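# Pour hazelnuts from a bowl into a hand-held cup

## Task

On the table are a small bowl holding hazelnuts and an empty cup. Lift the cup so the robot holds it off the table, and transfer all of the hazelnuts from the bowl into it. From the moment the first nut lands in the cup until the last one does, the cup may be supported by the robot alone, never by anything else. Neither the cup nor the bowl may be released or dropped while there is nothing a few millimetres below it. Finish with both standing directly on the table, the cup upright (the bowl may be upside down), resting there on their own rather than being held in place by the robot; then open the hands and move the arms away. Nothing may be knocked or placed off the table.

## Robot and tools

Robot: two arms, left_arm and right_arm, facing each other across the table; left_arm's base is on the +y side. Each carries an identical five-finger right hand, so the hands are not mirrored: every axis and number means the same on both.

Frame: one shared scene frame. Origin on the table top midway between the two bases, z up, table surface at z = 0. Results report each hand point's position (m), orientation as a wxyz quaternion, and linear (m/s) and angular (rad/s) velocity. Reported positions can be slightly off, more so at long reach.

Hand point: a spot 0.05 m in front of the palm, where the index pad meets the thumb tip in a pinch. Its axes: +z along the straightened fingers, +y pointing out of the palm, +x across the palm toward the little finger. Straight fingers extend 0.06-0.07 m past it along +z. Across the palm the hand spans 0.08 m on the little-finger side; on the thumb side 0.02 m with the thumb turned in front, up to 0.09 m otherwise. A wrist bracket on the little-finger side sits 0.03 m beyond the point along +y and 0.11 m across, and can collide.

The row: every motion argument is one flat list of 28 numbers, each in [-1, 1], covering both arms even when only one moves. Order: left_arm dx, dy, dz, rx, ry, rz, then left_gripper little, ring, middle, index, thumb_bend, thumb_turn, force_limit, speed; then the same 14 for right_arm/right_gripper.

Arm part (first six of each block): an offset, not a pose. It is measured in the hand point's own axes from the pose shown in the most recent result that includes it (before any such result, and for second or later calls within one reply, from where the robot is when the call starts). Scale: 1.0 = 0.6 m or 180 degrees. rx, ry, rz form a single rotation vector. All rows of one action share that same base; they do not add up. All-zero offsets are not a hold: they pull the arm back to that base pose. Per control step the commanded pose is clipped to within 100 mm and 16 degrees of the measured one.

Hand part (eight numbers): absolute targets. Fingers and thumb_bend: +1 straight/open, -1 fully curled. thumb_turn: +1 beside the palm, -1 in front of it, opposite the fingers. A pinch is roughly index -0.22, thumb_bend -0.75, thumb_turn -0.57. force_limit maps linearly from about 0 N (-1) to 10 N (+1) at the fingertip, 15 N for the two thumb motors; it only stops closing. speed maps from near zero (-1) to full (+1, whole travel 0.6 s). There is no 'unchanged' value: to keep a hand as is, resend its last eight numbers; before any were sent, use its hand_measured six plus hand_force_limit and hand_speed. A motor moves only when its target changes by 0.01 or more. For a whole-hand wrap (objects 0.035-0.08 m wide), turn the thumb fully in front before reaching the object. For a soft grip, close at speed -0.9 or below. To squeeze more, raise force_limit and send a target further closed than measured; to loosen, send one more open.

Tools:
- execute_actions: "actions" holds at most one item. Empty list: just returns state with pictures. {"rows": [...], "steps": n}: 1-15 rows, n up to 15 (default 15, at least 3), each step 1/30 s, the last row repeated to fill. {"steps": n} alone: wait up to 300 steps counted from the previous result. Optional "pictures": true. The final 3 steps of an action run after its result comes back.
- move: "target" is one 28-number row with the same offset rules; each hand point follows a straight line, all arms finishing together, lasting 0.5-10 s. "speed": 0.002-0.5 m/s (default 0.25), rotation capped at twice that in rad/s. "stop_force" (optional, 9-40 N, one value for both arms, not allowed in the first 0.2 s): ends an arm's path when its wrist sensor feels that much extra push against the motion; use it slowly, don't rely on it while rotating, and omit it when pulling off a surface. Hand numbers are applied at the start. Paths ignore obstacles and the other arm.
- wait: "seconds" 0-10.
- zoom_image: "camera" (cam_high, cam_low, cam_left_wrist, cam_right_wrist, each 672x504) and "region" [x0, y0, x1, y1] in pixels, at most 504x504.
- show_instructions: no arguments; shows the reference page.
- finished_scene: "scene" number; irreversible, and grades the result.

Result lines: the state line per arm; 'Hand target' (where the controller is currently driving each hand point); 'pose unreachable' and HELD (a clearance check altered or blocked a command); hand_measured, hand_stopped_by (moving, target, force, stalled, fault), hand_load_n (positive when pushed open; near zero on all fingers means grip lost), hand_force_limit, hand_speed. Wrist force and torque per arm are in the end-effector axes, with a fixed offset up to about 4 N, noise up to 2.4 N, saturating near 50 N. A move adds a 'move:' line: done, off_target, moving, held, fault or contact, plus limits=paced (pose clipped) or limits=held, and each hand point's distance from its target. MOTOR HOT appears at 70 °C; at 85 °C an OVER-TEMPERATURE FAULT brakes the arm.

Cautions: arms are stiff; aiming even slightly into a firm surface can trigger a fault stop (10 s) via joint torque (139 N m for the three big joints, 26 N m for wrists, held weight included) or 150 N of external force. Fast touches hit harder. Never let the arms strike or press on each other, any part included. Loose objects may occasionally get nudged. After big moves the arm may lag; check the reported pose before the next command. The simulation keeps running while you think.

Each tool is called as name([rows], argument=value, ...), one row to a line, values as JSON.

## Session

execute_actions(actions=[])

Scene clock: 0.00 s of 6600.00 s.
left_arm: end_effector_position=(+0.2298, +0.4174, +0.4694) hand_measured=(+1.000, +1.000, +1.000, +1.000, +1.000, +1.000) hand_load_n=(+0.0, +0.0, +0.0, +0.0, +0.0, +0.0) hand_stopped_by=(target, target, target, target, target, target) hand_force_limit=0.00 hand_speed=-0.80 end_effector_quat_wxyz=(+0.001, +0.359, +0.933, -0.001) end_effector_velocity=(-0.000, +0.000, +0.000) end_effector_angular_velocity=(-0.000, +0.000, +0.000) | right_arm: end_effector_position=(+0.1323, -0.2752, +0.4837) hand_measured=(+1.000, +1.000, +1.000, +1.000, +1.000, +1.000) hand_load_n=(+0.0, +0.0, +0.0, +0.0, +0.0, +0.0) hand_stopped_by=(target, target, target, target, target, target) hand_force_limit=0.00 hand_speed=-0.80 end_effector_quat_wxyz=(+0.011, -0.327, +0.945, +0.001) end_effector_velocity=(+0.000, -0.000, +0.000) end_effector_angular_velocity=(+0.000, -0.001, -0.001)
Joint positions: left_arm=[ 0.559 -1.721  1.364  1.926  1.572 -1.892] | right_arm=[-1.193 -1.746  1.341  1.954  1.568 -1.877]
Joint velocities: left_arm=[-0.001 -0.     0.     0.     0.    -0.001] | right_arm=[-0.001 -0.001 -0.    -0.    -0.     0.   ]
Motor temperatures (°C, as the motors report them): left_arm=[24 26 25 36 31 31] | right_arm=[27 27 25 34 32 30]
Wrist force (N, on the end effector, along its own x y z axes, offset not removed): no reading
Wrist torque (N m, same axes, about the end effector's origin, offset not removed): no reading
Hand target (left_arm): +0.230, +0.417, +0.469; +0.001, +0.359, +0.933, -0.001
Hand target (right_arm): +0.132, -0.275, +0.484; +0.011, -0.327, +0.945, +0.001

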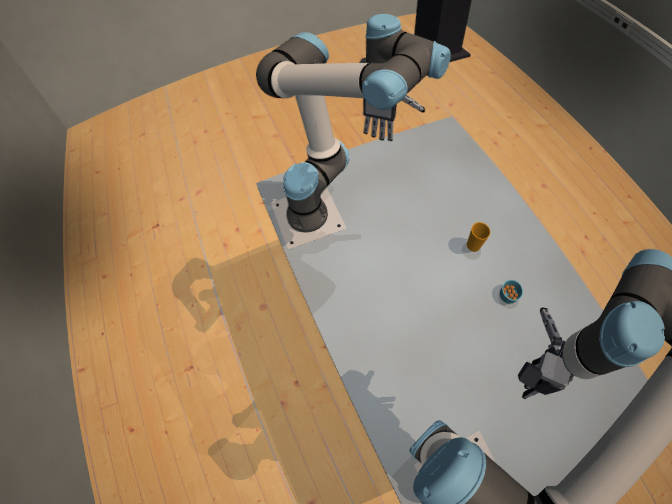

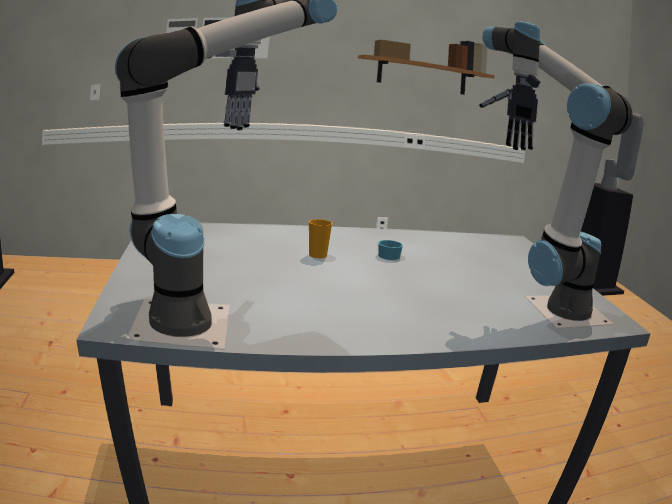

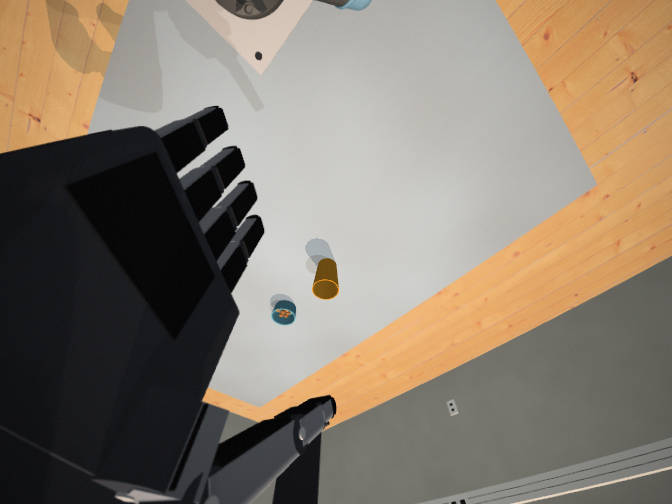

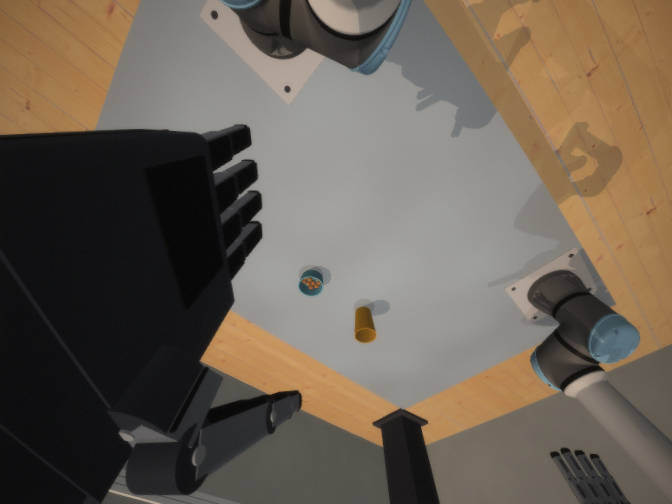

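move(target=[-0.4,-0.193,0.37,0,0,0.95,1,1,1,1,1,-1,0,0,-0.532,-0.153,0.573,0.126,-0.363,-0.715,-1,-1,-1,0.2,0.1,-0.57,0,0], speed=0.35)

move(target=[0,0,0.3,0,0.43,0,1,1,1,1,1,-1,0,0,0,0.05,0.04,0,0,0,-1,-1,-1,0.2,0.1,-0.57,0,0])

Scene clock: 5.10 s of 6600.00 s.
left_arm: end_effector_position=(+0.3301, +0.1701, +0.2481) hand_measured=(+1.000, +1.000, +1.000, +1.000, +1.000, -1.000) hand_load_n=(+0.0, +0.0, +0.0, +0.0, +0.0, +0.0) hand_stopped_by=(target, target, target, target, target, target) hand_force_limit=0.00 hand_speed=0.00 end_effector_quat_wxyz=(+0.001, +0.959, -0.284, +0.001) end_effector_velocity=(-0.000, -0.001, -0.001) end_effector_angular_velocity=(+0.000, +0.002, -0.012) | right_arm: end_effector_position=(+0.4470, -0.1471, +0.1471) hand_measured=(-1.000, -1.000, -1.000, +0.200, +0.100, -0.570) hand_load_n=(+0.0, +0.0, +0.0, +0.0, +0.0, +0.0) hand_stopped_by=(target, target, target, target, target, target) hand_force_limit=0.00 hand_speed=0.00 end_effector_quat_wxyz=(-0.457, +0.889, +0.004, +0.010) end_effector_velocity=(+0.001, +0.000, -0.001) end_effector_angular_velocity=(-0.001, -0.003, +0.012)
Joint positions: left_arm=[ 0.759 -1.017  1.082  1.504  1.572  1.292] | right_arm=[-1.374 -1.006  1.407  0.903  0.647 -4.408]
Joint velocities: left_arm=[-0.002  0.005 -0.006  0.002  0.001  0.01 ] | right_arm=[ 0.     0.01  -0.01   0.013 -0.002 -0.02 ]
Motor temperatures (°C, as the motors report them): left_arm=[24 26 25 36 31 31] | right_arm=[27 27 25 34 32 30]
Wrist force (N, on the end effector, along its own x y z axes, offset not removed): left_arm=[0.6 -2.1 0.4] | right_arm=[-1.3 -0.1 -0.8]
Wrist torque (N m, same axes, about the end effector's origin, offset not removed): left_arm=[-0.47 -0.10 0.09] | right_arm=[0.16 0.28 -0.16]
Hand target (left_arm): +0.330, +0.170, +0.248; +0.001, +0.959, -0.285, +0.000
Hand target (right_arm): +0.447, -0.147, +0.147; -0.457, +0.889, +0.004, +0.010
Off the commanded pose (left_arm): 0.000 m, 0 deg.
Off the commanded pose (right_arm): 0.000 m, 0 deg.
Kept back: nothing.
move: done

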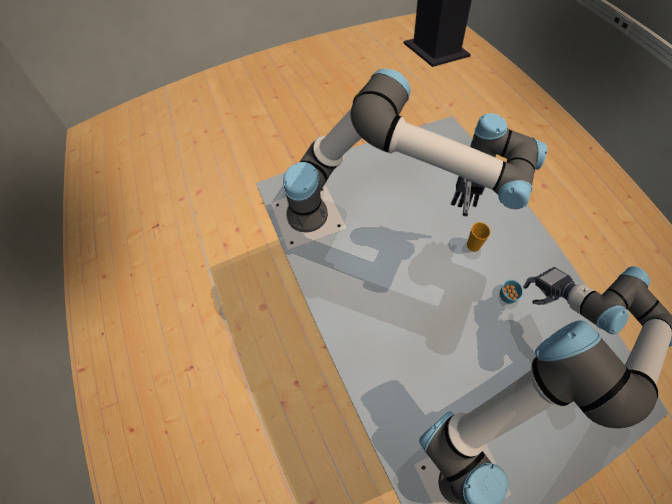

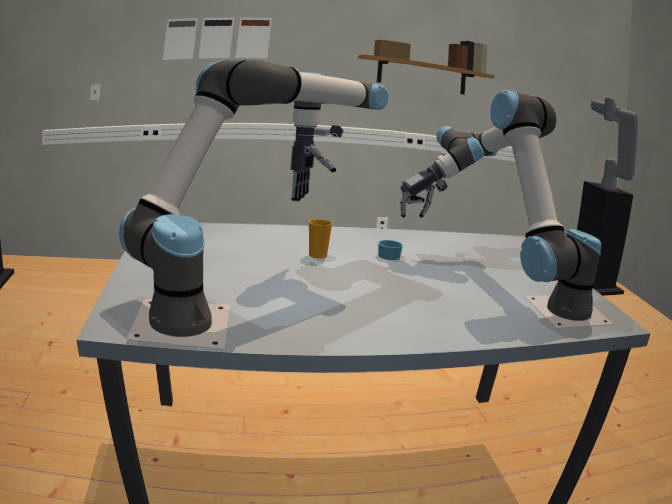

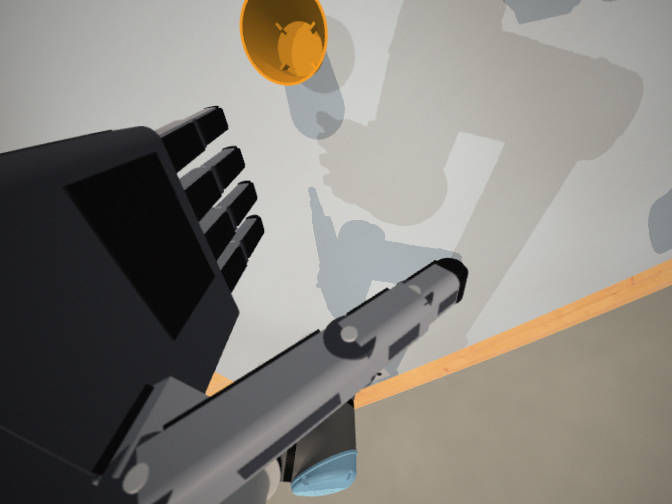

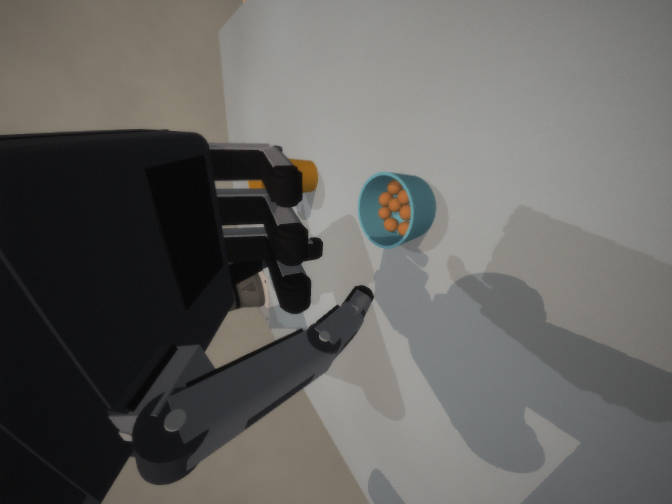

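Scene clock: 8.43 s of 6600.00 s.
left_arm: end_effector_position=(+0.3299, +0.1698, +0.0684) hand_measured=(+1.000, +1.000, +1.000, +1.000, +1.000, -1.000) hand_load_n=(+0.0, +0.0, +0.0, +0.0, +0.0, +0.0) hand_stopped_by=(target, target, target, target, target, target) hand_force_limit=0.00 hand_speed=0.00 end_effector_quat_wxyz=(+0.178, +0.749, -0.221, +0.599) end_effector_velocity=(+0.001, -0.000, -0.001) end_effector_angular_velocity=(-0.008, -0.012, -0.001) | right_arm: end_effector_position=(+0.4478, -0.1450, +0.1087) hand_measured=(-1.000, -1.000, -1.000, +0.200, +0.100, -0.570) hand_load_n=(+0.0, +0.0, +0.0, +0.0, +0.0, +0.0) hand_stopped_by=(target, target, target, target, target, target) hand_force_limit=0.00 hand_speed=0.00 end_effector_quat_wxyz=(-0.457, +0.889, +0.004, +0.010) end_effector_velocity=(+0.001, -0.001, -0.000) end_effector_angular_velocity=(+0.000, -0.001, -0.002)
Joint positions: left_arm=[ 0.454 -1.451  2.476 -0.763  1.002  1.425] | right_arm=[-1.37  -0.965  1.444  0.818  0.648 -4.402]
Joint velocities: left_arm=[-0.     0.009  0.009 -0.034 -0.002  0.01 ] | right_arm=[-0.002  0.     0.    -0.002  0.     0.001]
Motor temperatures (°C, as the motors report them): left_arm=[24 26 25 36 31 31] | right_arm=[27 27 25 34 32 30]
Wrist force (N, on the end effector, along its own x y z axes, offset not removed): left_arm=[-0.3 -1.3 1.7] | right_arm=[0.0 1.6 -2.2]
Wrist torque (N m, same axes, about the end effector's origin, offset not removed): left_arm=[-0.30 0.09 0.13] | right_arm=[0.63 0.10 0.12]
Hand target (left_arm): +0.330, +0.170, +0.068; +0.179, +0.748, -0.220, +0.600
Hand target (right_arm): +0.448, -0.145, +0.109; -0.457, +0.889, +0.004, +0.010
Off the commanded pose (left_arm): 0.000 m, 0 deg.
Off the commanded pose (right_arm): 0.000 m, 0 deg.
Kept back: nothing.
move: done

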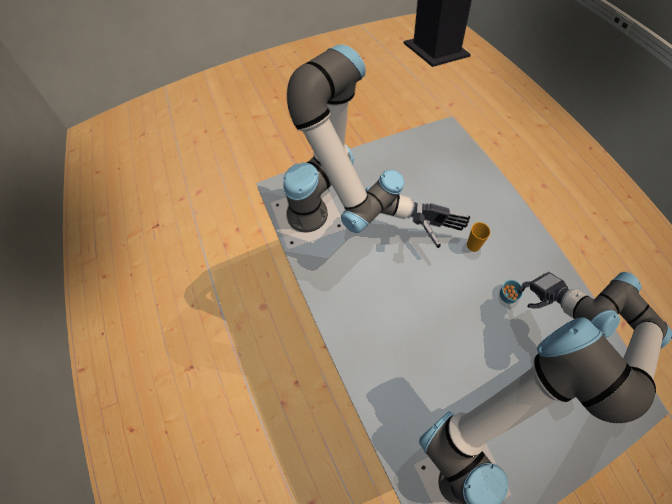

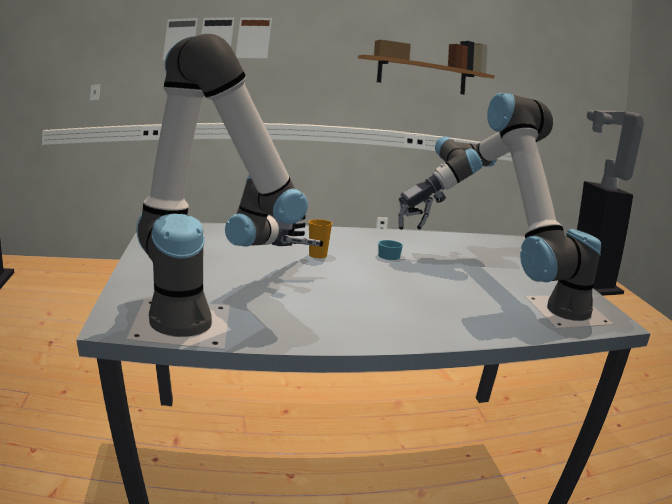

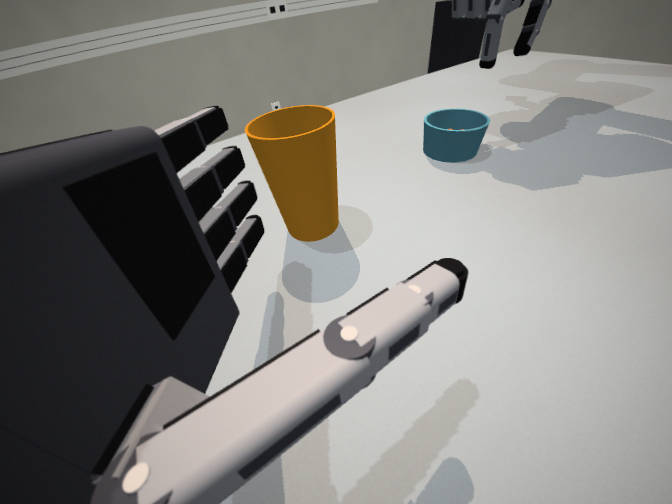

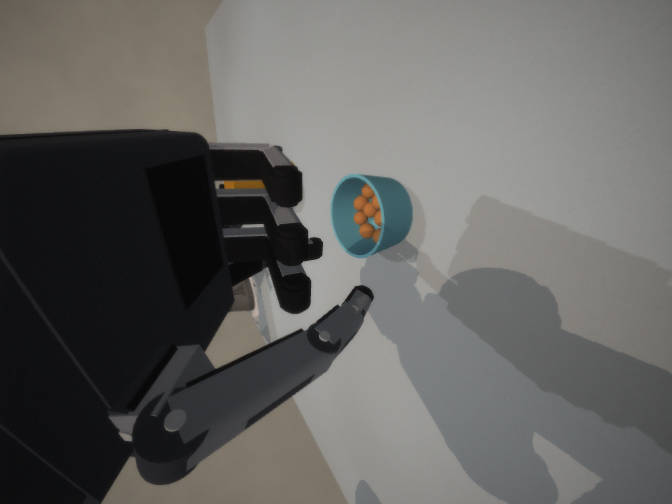

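move(target=[-0.012,0.012,0.18,0,0,0,1,1,1,1,1,-1,0,0,0.008,0.03,0.085,0,0,0,-1,-1,-1,0.2,0.1,-0.57,0,0], speed=0.06)

zoom_image(camera="cam_low", region=[280,160,480,280])

Scene clock: 10.90 s of 6600.00 s.
left_arm: end_effector_position=(+0.4128, +0.1073, +0.0379) hand_measured=(+1.000, +1.000, +1.000, +1.000, +1.000, -1.000) hand_load_n=(+0.0, +0.0, +0.0, +0.0, +0.0, +0.0) hand_stopped_by=(target, target, target, target, target, target) hand_force_limit=0.00 hand_speed=0.00 end_effector_quat_wxyz=(+0.178, +0.749, -0.221, +0.599) end_effector_velocity=(+0.002, -0.001, +0.000) end_effector_angular_velocity=(-0.001, -0.001, -0.000) | right_arm: end_effector_position=(+0.4536, -0.1140, +0.0646) hand_measured=(-1.000, -1.000, -1.000, +0.200, +0.100, -0.570) hand_load_n=(+0.0, +0.0, +0.0, +0.0, +0.0, +0.0) hand_stopped_by=(target, target, target, target, target, target) hand_force_limit=0.00 hand_speed=0.00 end_effector_quat_wxyz=(-0.457, +0.889, +0.004, +0.010) end_effector_velocity=(-0.001, +0.002, -0.001) end_effector_angular_velocity=(+0.000, -0.001, +0.003)
Joint positions: left_arm=[ 0.608 -1.175  2.2   -0.785  1.151  1.468] | right_arm=[-1.312 -0.885  1.414  0.698  0.666 -4.312]
Joint velocities: left_arm=[ 0.003  0.004 -0.006  0.001  0.003  0.001] | right_arm=[ 0.003  0.001 -0.001 -0.001  0.    -0.   ]
Motor temperatures (°C, as the motors report them): left_arm=[24 26 25 36 31 31] | right_arm=[27 27 25 34 32 30]
Wrist force (N, on the end effector, along its own x y z axes, offset not removed): left_arm=[0.7 -0.6 1.5] | right_arm=[0.2 1.4 0.7]
Wrist torque (N m, same axes, about the end effector's origin, offset not removed): left_arm=[-0.30 -0.07 0.15] | right_arm=[0.30 -0.04 0.00]
Hand target (left_arm): +0.413, +0.107, +0.038; +0.178, +0.749, -0.221, +0.599
Hand target (right_arm): +0.454, -0.114, +0.065; -0.457, +0.889, +0.004, +0.010
Off the commanded pose (left_arm): 0.000 m, 0 deg.
Off the commanded pose (right_arm): 0.000 m, 0 deg.
Kept back: nothing.
move: done

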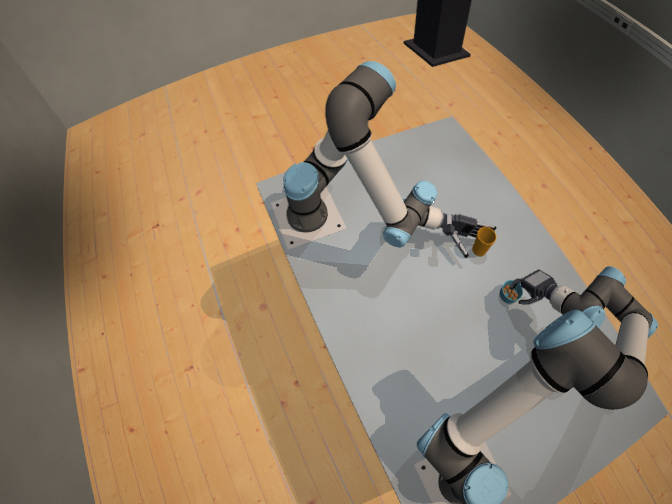

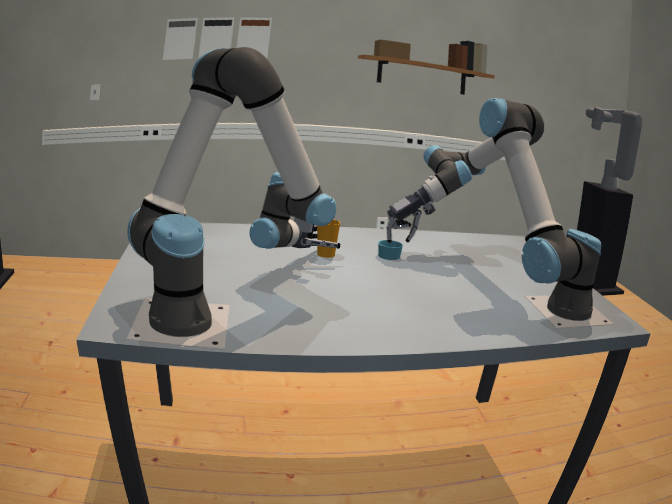

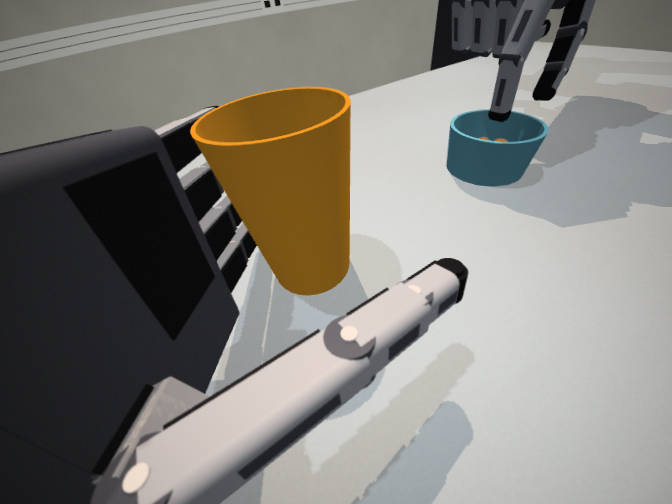

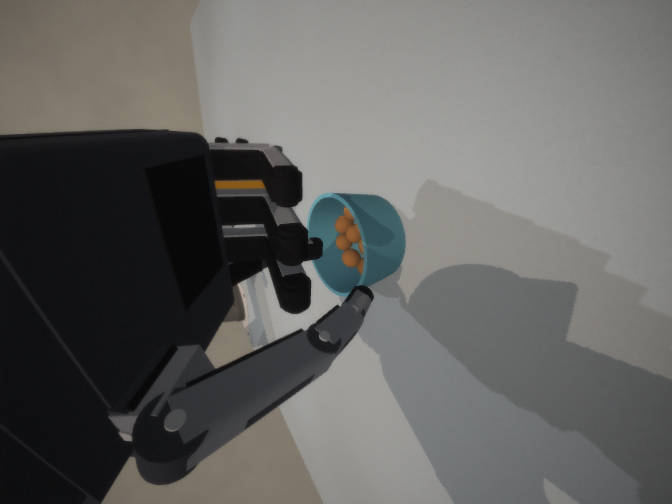

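Region (280, 160, 480, 280) of cam_low's 672x504 image, scaled by 2.520, with more detail than that image has; it fills the top 302 rows of this view, and the rest is white.

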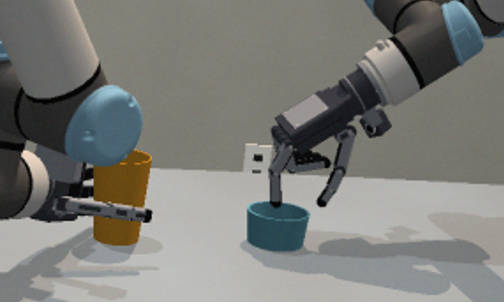

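Cup got nudged; continue, offset away a little.

move(target=[0.03,-0.012,0.125,0,0,0,1,1,1,1,1,-1,0,0,-0.008,0.05,0.037,0,0,0,-1,-1,-1,0.2,0.1,-0.57,0,0], speed=0.04)

move(target=[0,0,0,0,0,0,-0.5,-0.6,-0.6,-0.6,-0.5,-1,0.4,-0.7,0,0,0,0,0,0,-1,-1,-1,-0.45,-0.85,-0.57,0.8,-0.7])

zoom_image(camera="cam_low", region=[280,160,480,280])

Scene clock: 13.43 s of 6600.00 s.
left_arm: end_effector_position=(+0.4812, +0.0715, +0.0391) hand_measured=(+1.000, +1.000, +1.000, +1.000, +1.000, -1.000) hand_load_n=(+0.0, +0.0, +0.0, +0.0, +0.0, +0.0) hand_stopped_by=(target, target, target, target, target, target) hand_force_limit=0.00 hand_speed=0.00 end_effector_quat_wxyz=(+0.178, +0.749, -0.221, +0.599) end_effector_velocity=(+0.003, -0.001, +0.000) end_effector_angular_velocity=(+0.000, -0.000, -0.000) | right_arm: end_effector_position=(+0.4496, -0.1134, +0.0273) hand_measured=(-1.000, -1.000, -1.000, +0.200, +0.100, -0.570) hand_load_n=(+0.0, +0.0, +0.0, +0.5, +0.0, +0.0) hand_stopped_by=(target, target, target, target, target, target) hand_force_limit=0.00 hand_speed=0.00 end_effector_quat_wxyz=(-0.457, +0.889, +0.004, +0.010) end_effector_velocity=(+0.000, +0.001, -0.001) end_effector_angular_velocity=(+0.001, -0.001, +0.000)
Joint positions: left_arm=[ 0.7   -1.055  1.974 -0.686  1.241  1.492] | right_arm=[-1.309 -0.844  1.452  0.616  0.667 -4.307]
Joint velocities: left_arm=[ 0.003  0.004 -0.008  0.004  0.003  0.001] | right_arm=[ 0.     0.001  0.    -0.004 -0.001  0.001]
Motor temperatures (°C, as the motors report them): left_arm=[24 26 25 36 31 31] | right_arm=[27 27 25 34 32 30]
Wrist force (N, on the end effector, along its own x y z axes, offset not removed): left_arm=[-1.1 -2.1 0.5] | right_arm=[-1.4 1.3 -0.8]
Wrist torque (N m, same axes, about the end effector's origin, offset not removed): left_arm=[-0.49 0.24 0.02] | right_arm=[0.45 0.28 0.06]
Hand target (left_arm): +0.481, +0.071, +0.039; +0.178, +0.749, -0.221, +0.599
Hand target (right_arm): +0.450, -0.113, +0.027; -0.457, +0.889, +0.004, +0.010
Off the commanded pose (left_arm): 0.000 m, 0 deg.
Off the commanded pose (right_arm): 0.000 m, 0 deg.
Kept back: nothing.
move: done

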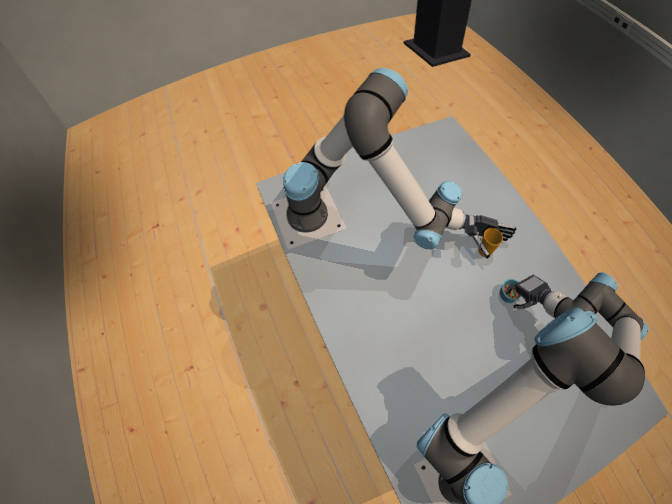

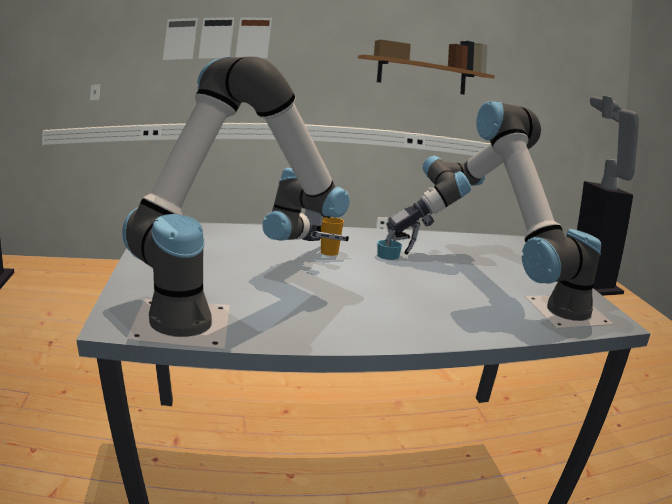

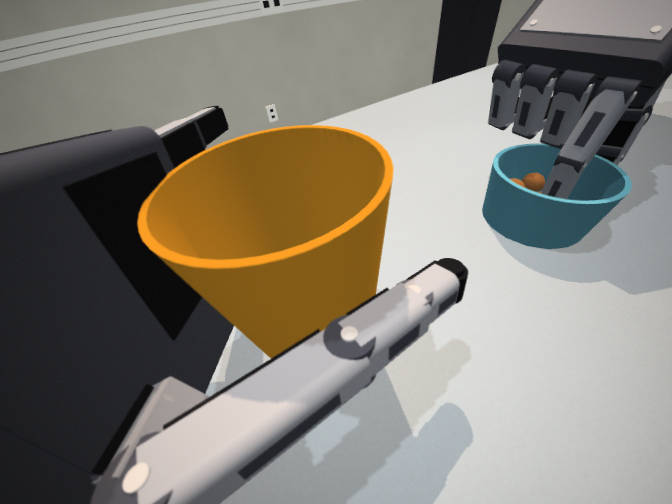

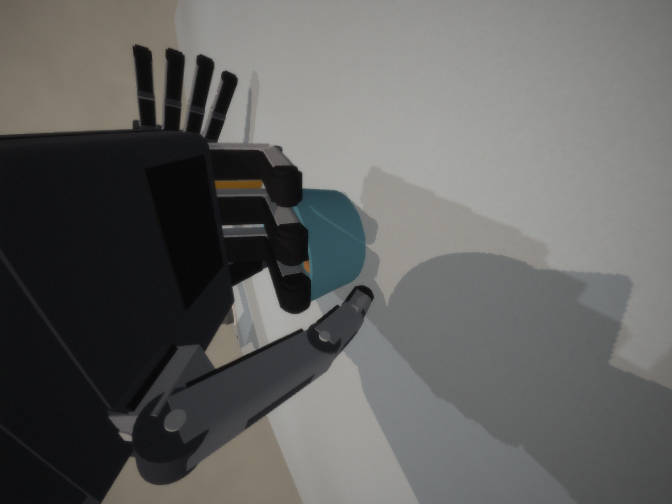

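Scene clock: 15.93 s of 6600.00 s.
left_arm: end_effector_position=(+0.4812, +0.0715, +0.0391) hand_measured=(-0.112, -0.046, -0.012, +0.038, +0.382, -1.000) hand_load_n=(+8.5, +2.5, +5.0, +4.0, +15.0, +9.5) hand_stopped_by=(force, force, force, force, force, target) hand_force_limit=0.40 hand_speed=-0.70 end_effector_quat_wxyz=(+0.178, +0.749, -0.221, +0.599) end_effector_velocity=(+0.000, -0.001, +0.001) end_effector_angular_velocity=(-0.001, -0.002, -0.001) | right_arm: end_effector_position=(+0.4496, -0.1134, +0.0273) hand_measured=(-1.000, -1.000, -1.000, -0.012, -0.110, -0.570) hand_load_n=(+0.0, +0.0, +0.0, +11.5, +13.0, +0.0) hand_stopped_by=(target, target, target, force, force, target) hand_force_limit=0.80 hand_speed=-0.70 end_effector_quat_wxyz=(-0.457, +0.889, +0.004, +0.010) end_effector_velocity=(+0.000, -0.000, +0.000) end_effector_angular_velocity=(+0.000, -0.001, +0.000)
Joint positions: left_arm=[ 0.7   -1.055  1.974 -0.686  1.241  1.492] | right_arm=[-1.309 -0.844  1.452  0.616  0.667 -4.307]
Joint velocities: left_arm=[-0.     0.    -0.001 -0.001  0.     0.001] | right_arm=[-0.    -0.     0.    -0.001  0.    -0.001]
Motor temperatures (°C, as the motors report them): left_arm=[24 26 25 36 31 31] | right_arm=[27 27 25 34 32 30]
Wrist force (N, on the end effector, along its own x y z axes, offset not removed): left_arm=[-2.2 -1.5 -0.5] | right_arm=[-1.8 -2.8 -2.5]
Wrist torque (N m, same axes, about the end effector's origin, offset not removed): left_arm=[-0.30 0.41 -0.07] | right_arm=[0.22 0.30 -0.25]
Hand target (left_arm): +0.481, +0.071, +0.039; +0.178, +0.749, -0.221, +0.599
Hand target (right_arm): +0.450, -0.113, +0.027; -0.457, +0.889, +0.004, +0.010
Off the commanded pose (left_arm): 0.000 m, 0 deg.
Off the commanded pose (right_arm): 0.000 m, 0 deg.
Kept back: nothing.
move: done

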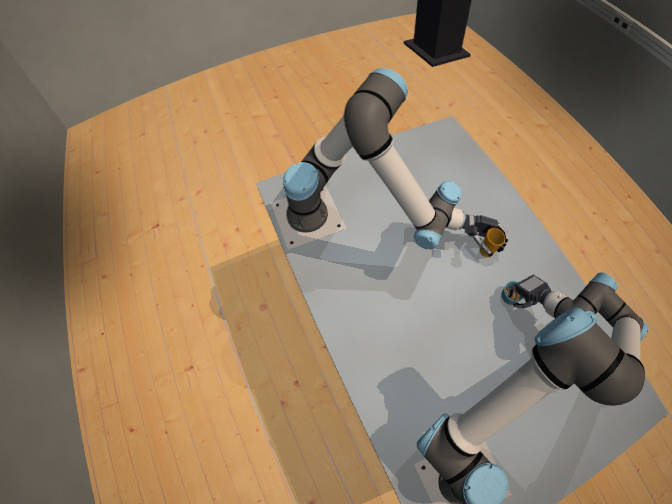

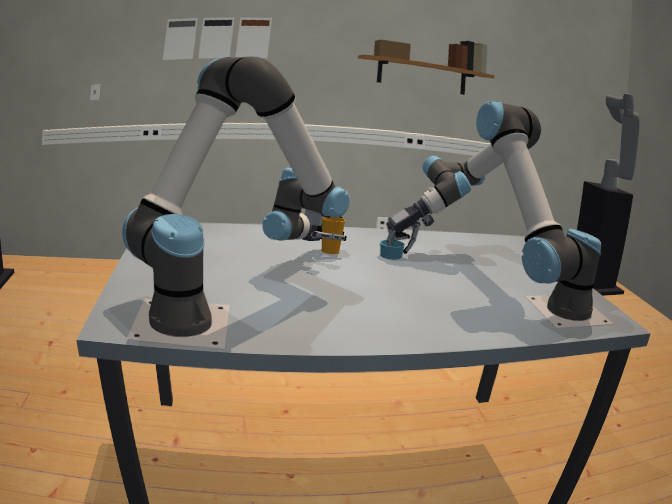

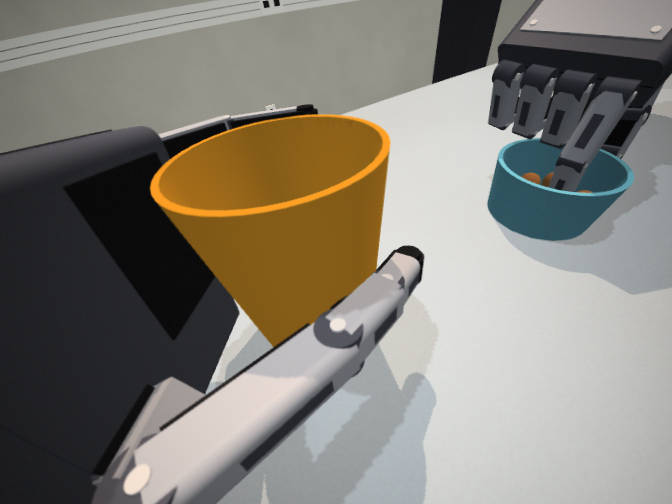

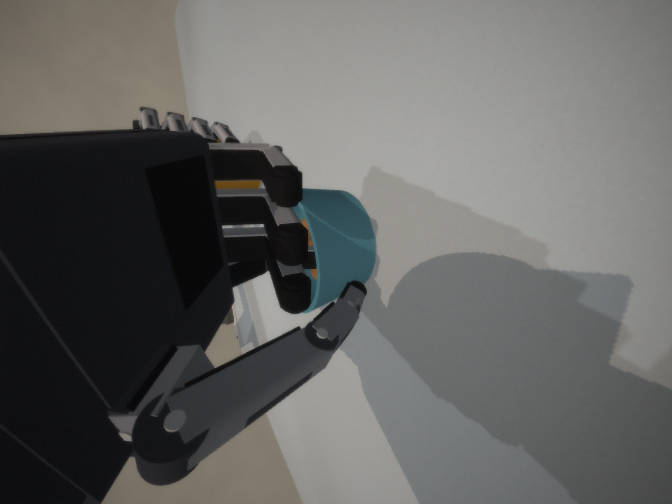

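Region (280, 160, 480, 280) of cam_low's 672x504 image, scaled by 2.520, with more detail than that image has; it fills the top 302 rows of this view, and the rest is white.

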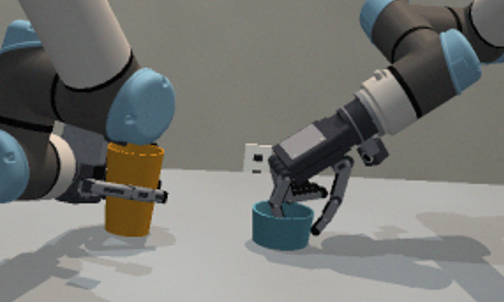

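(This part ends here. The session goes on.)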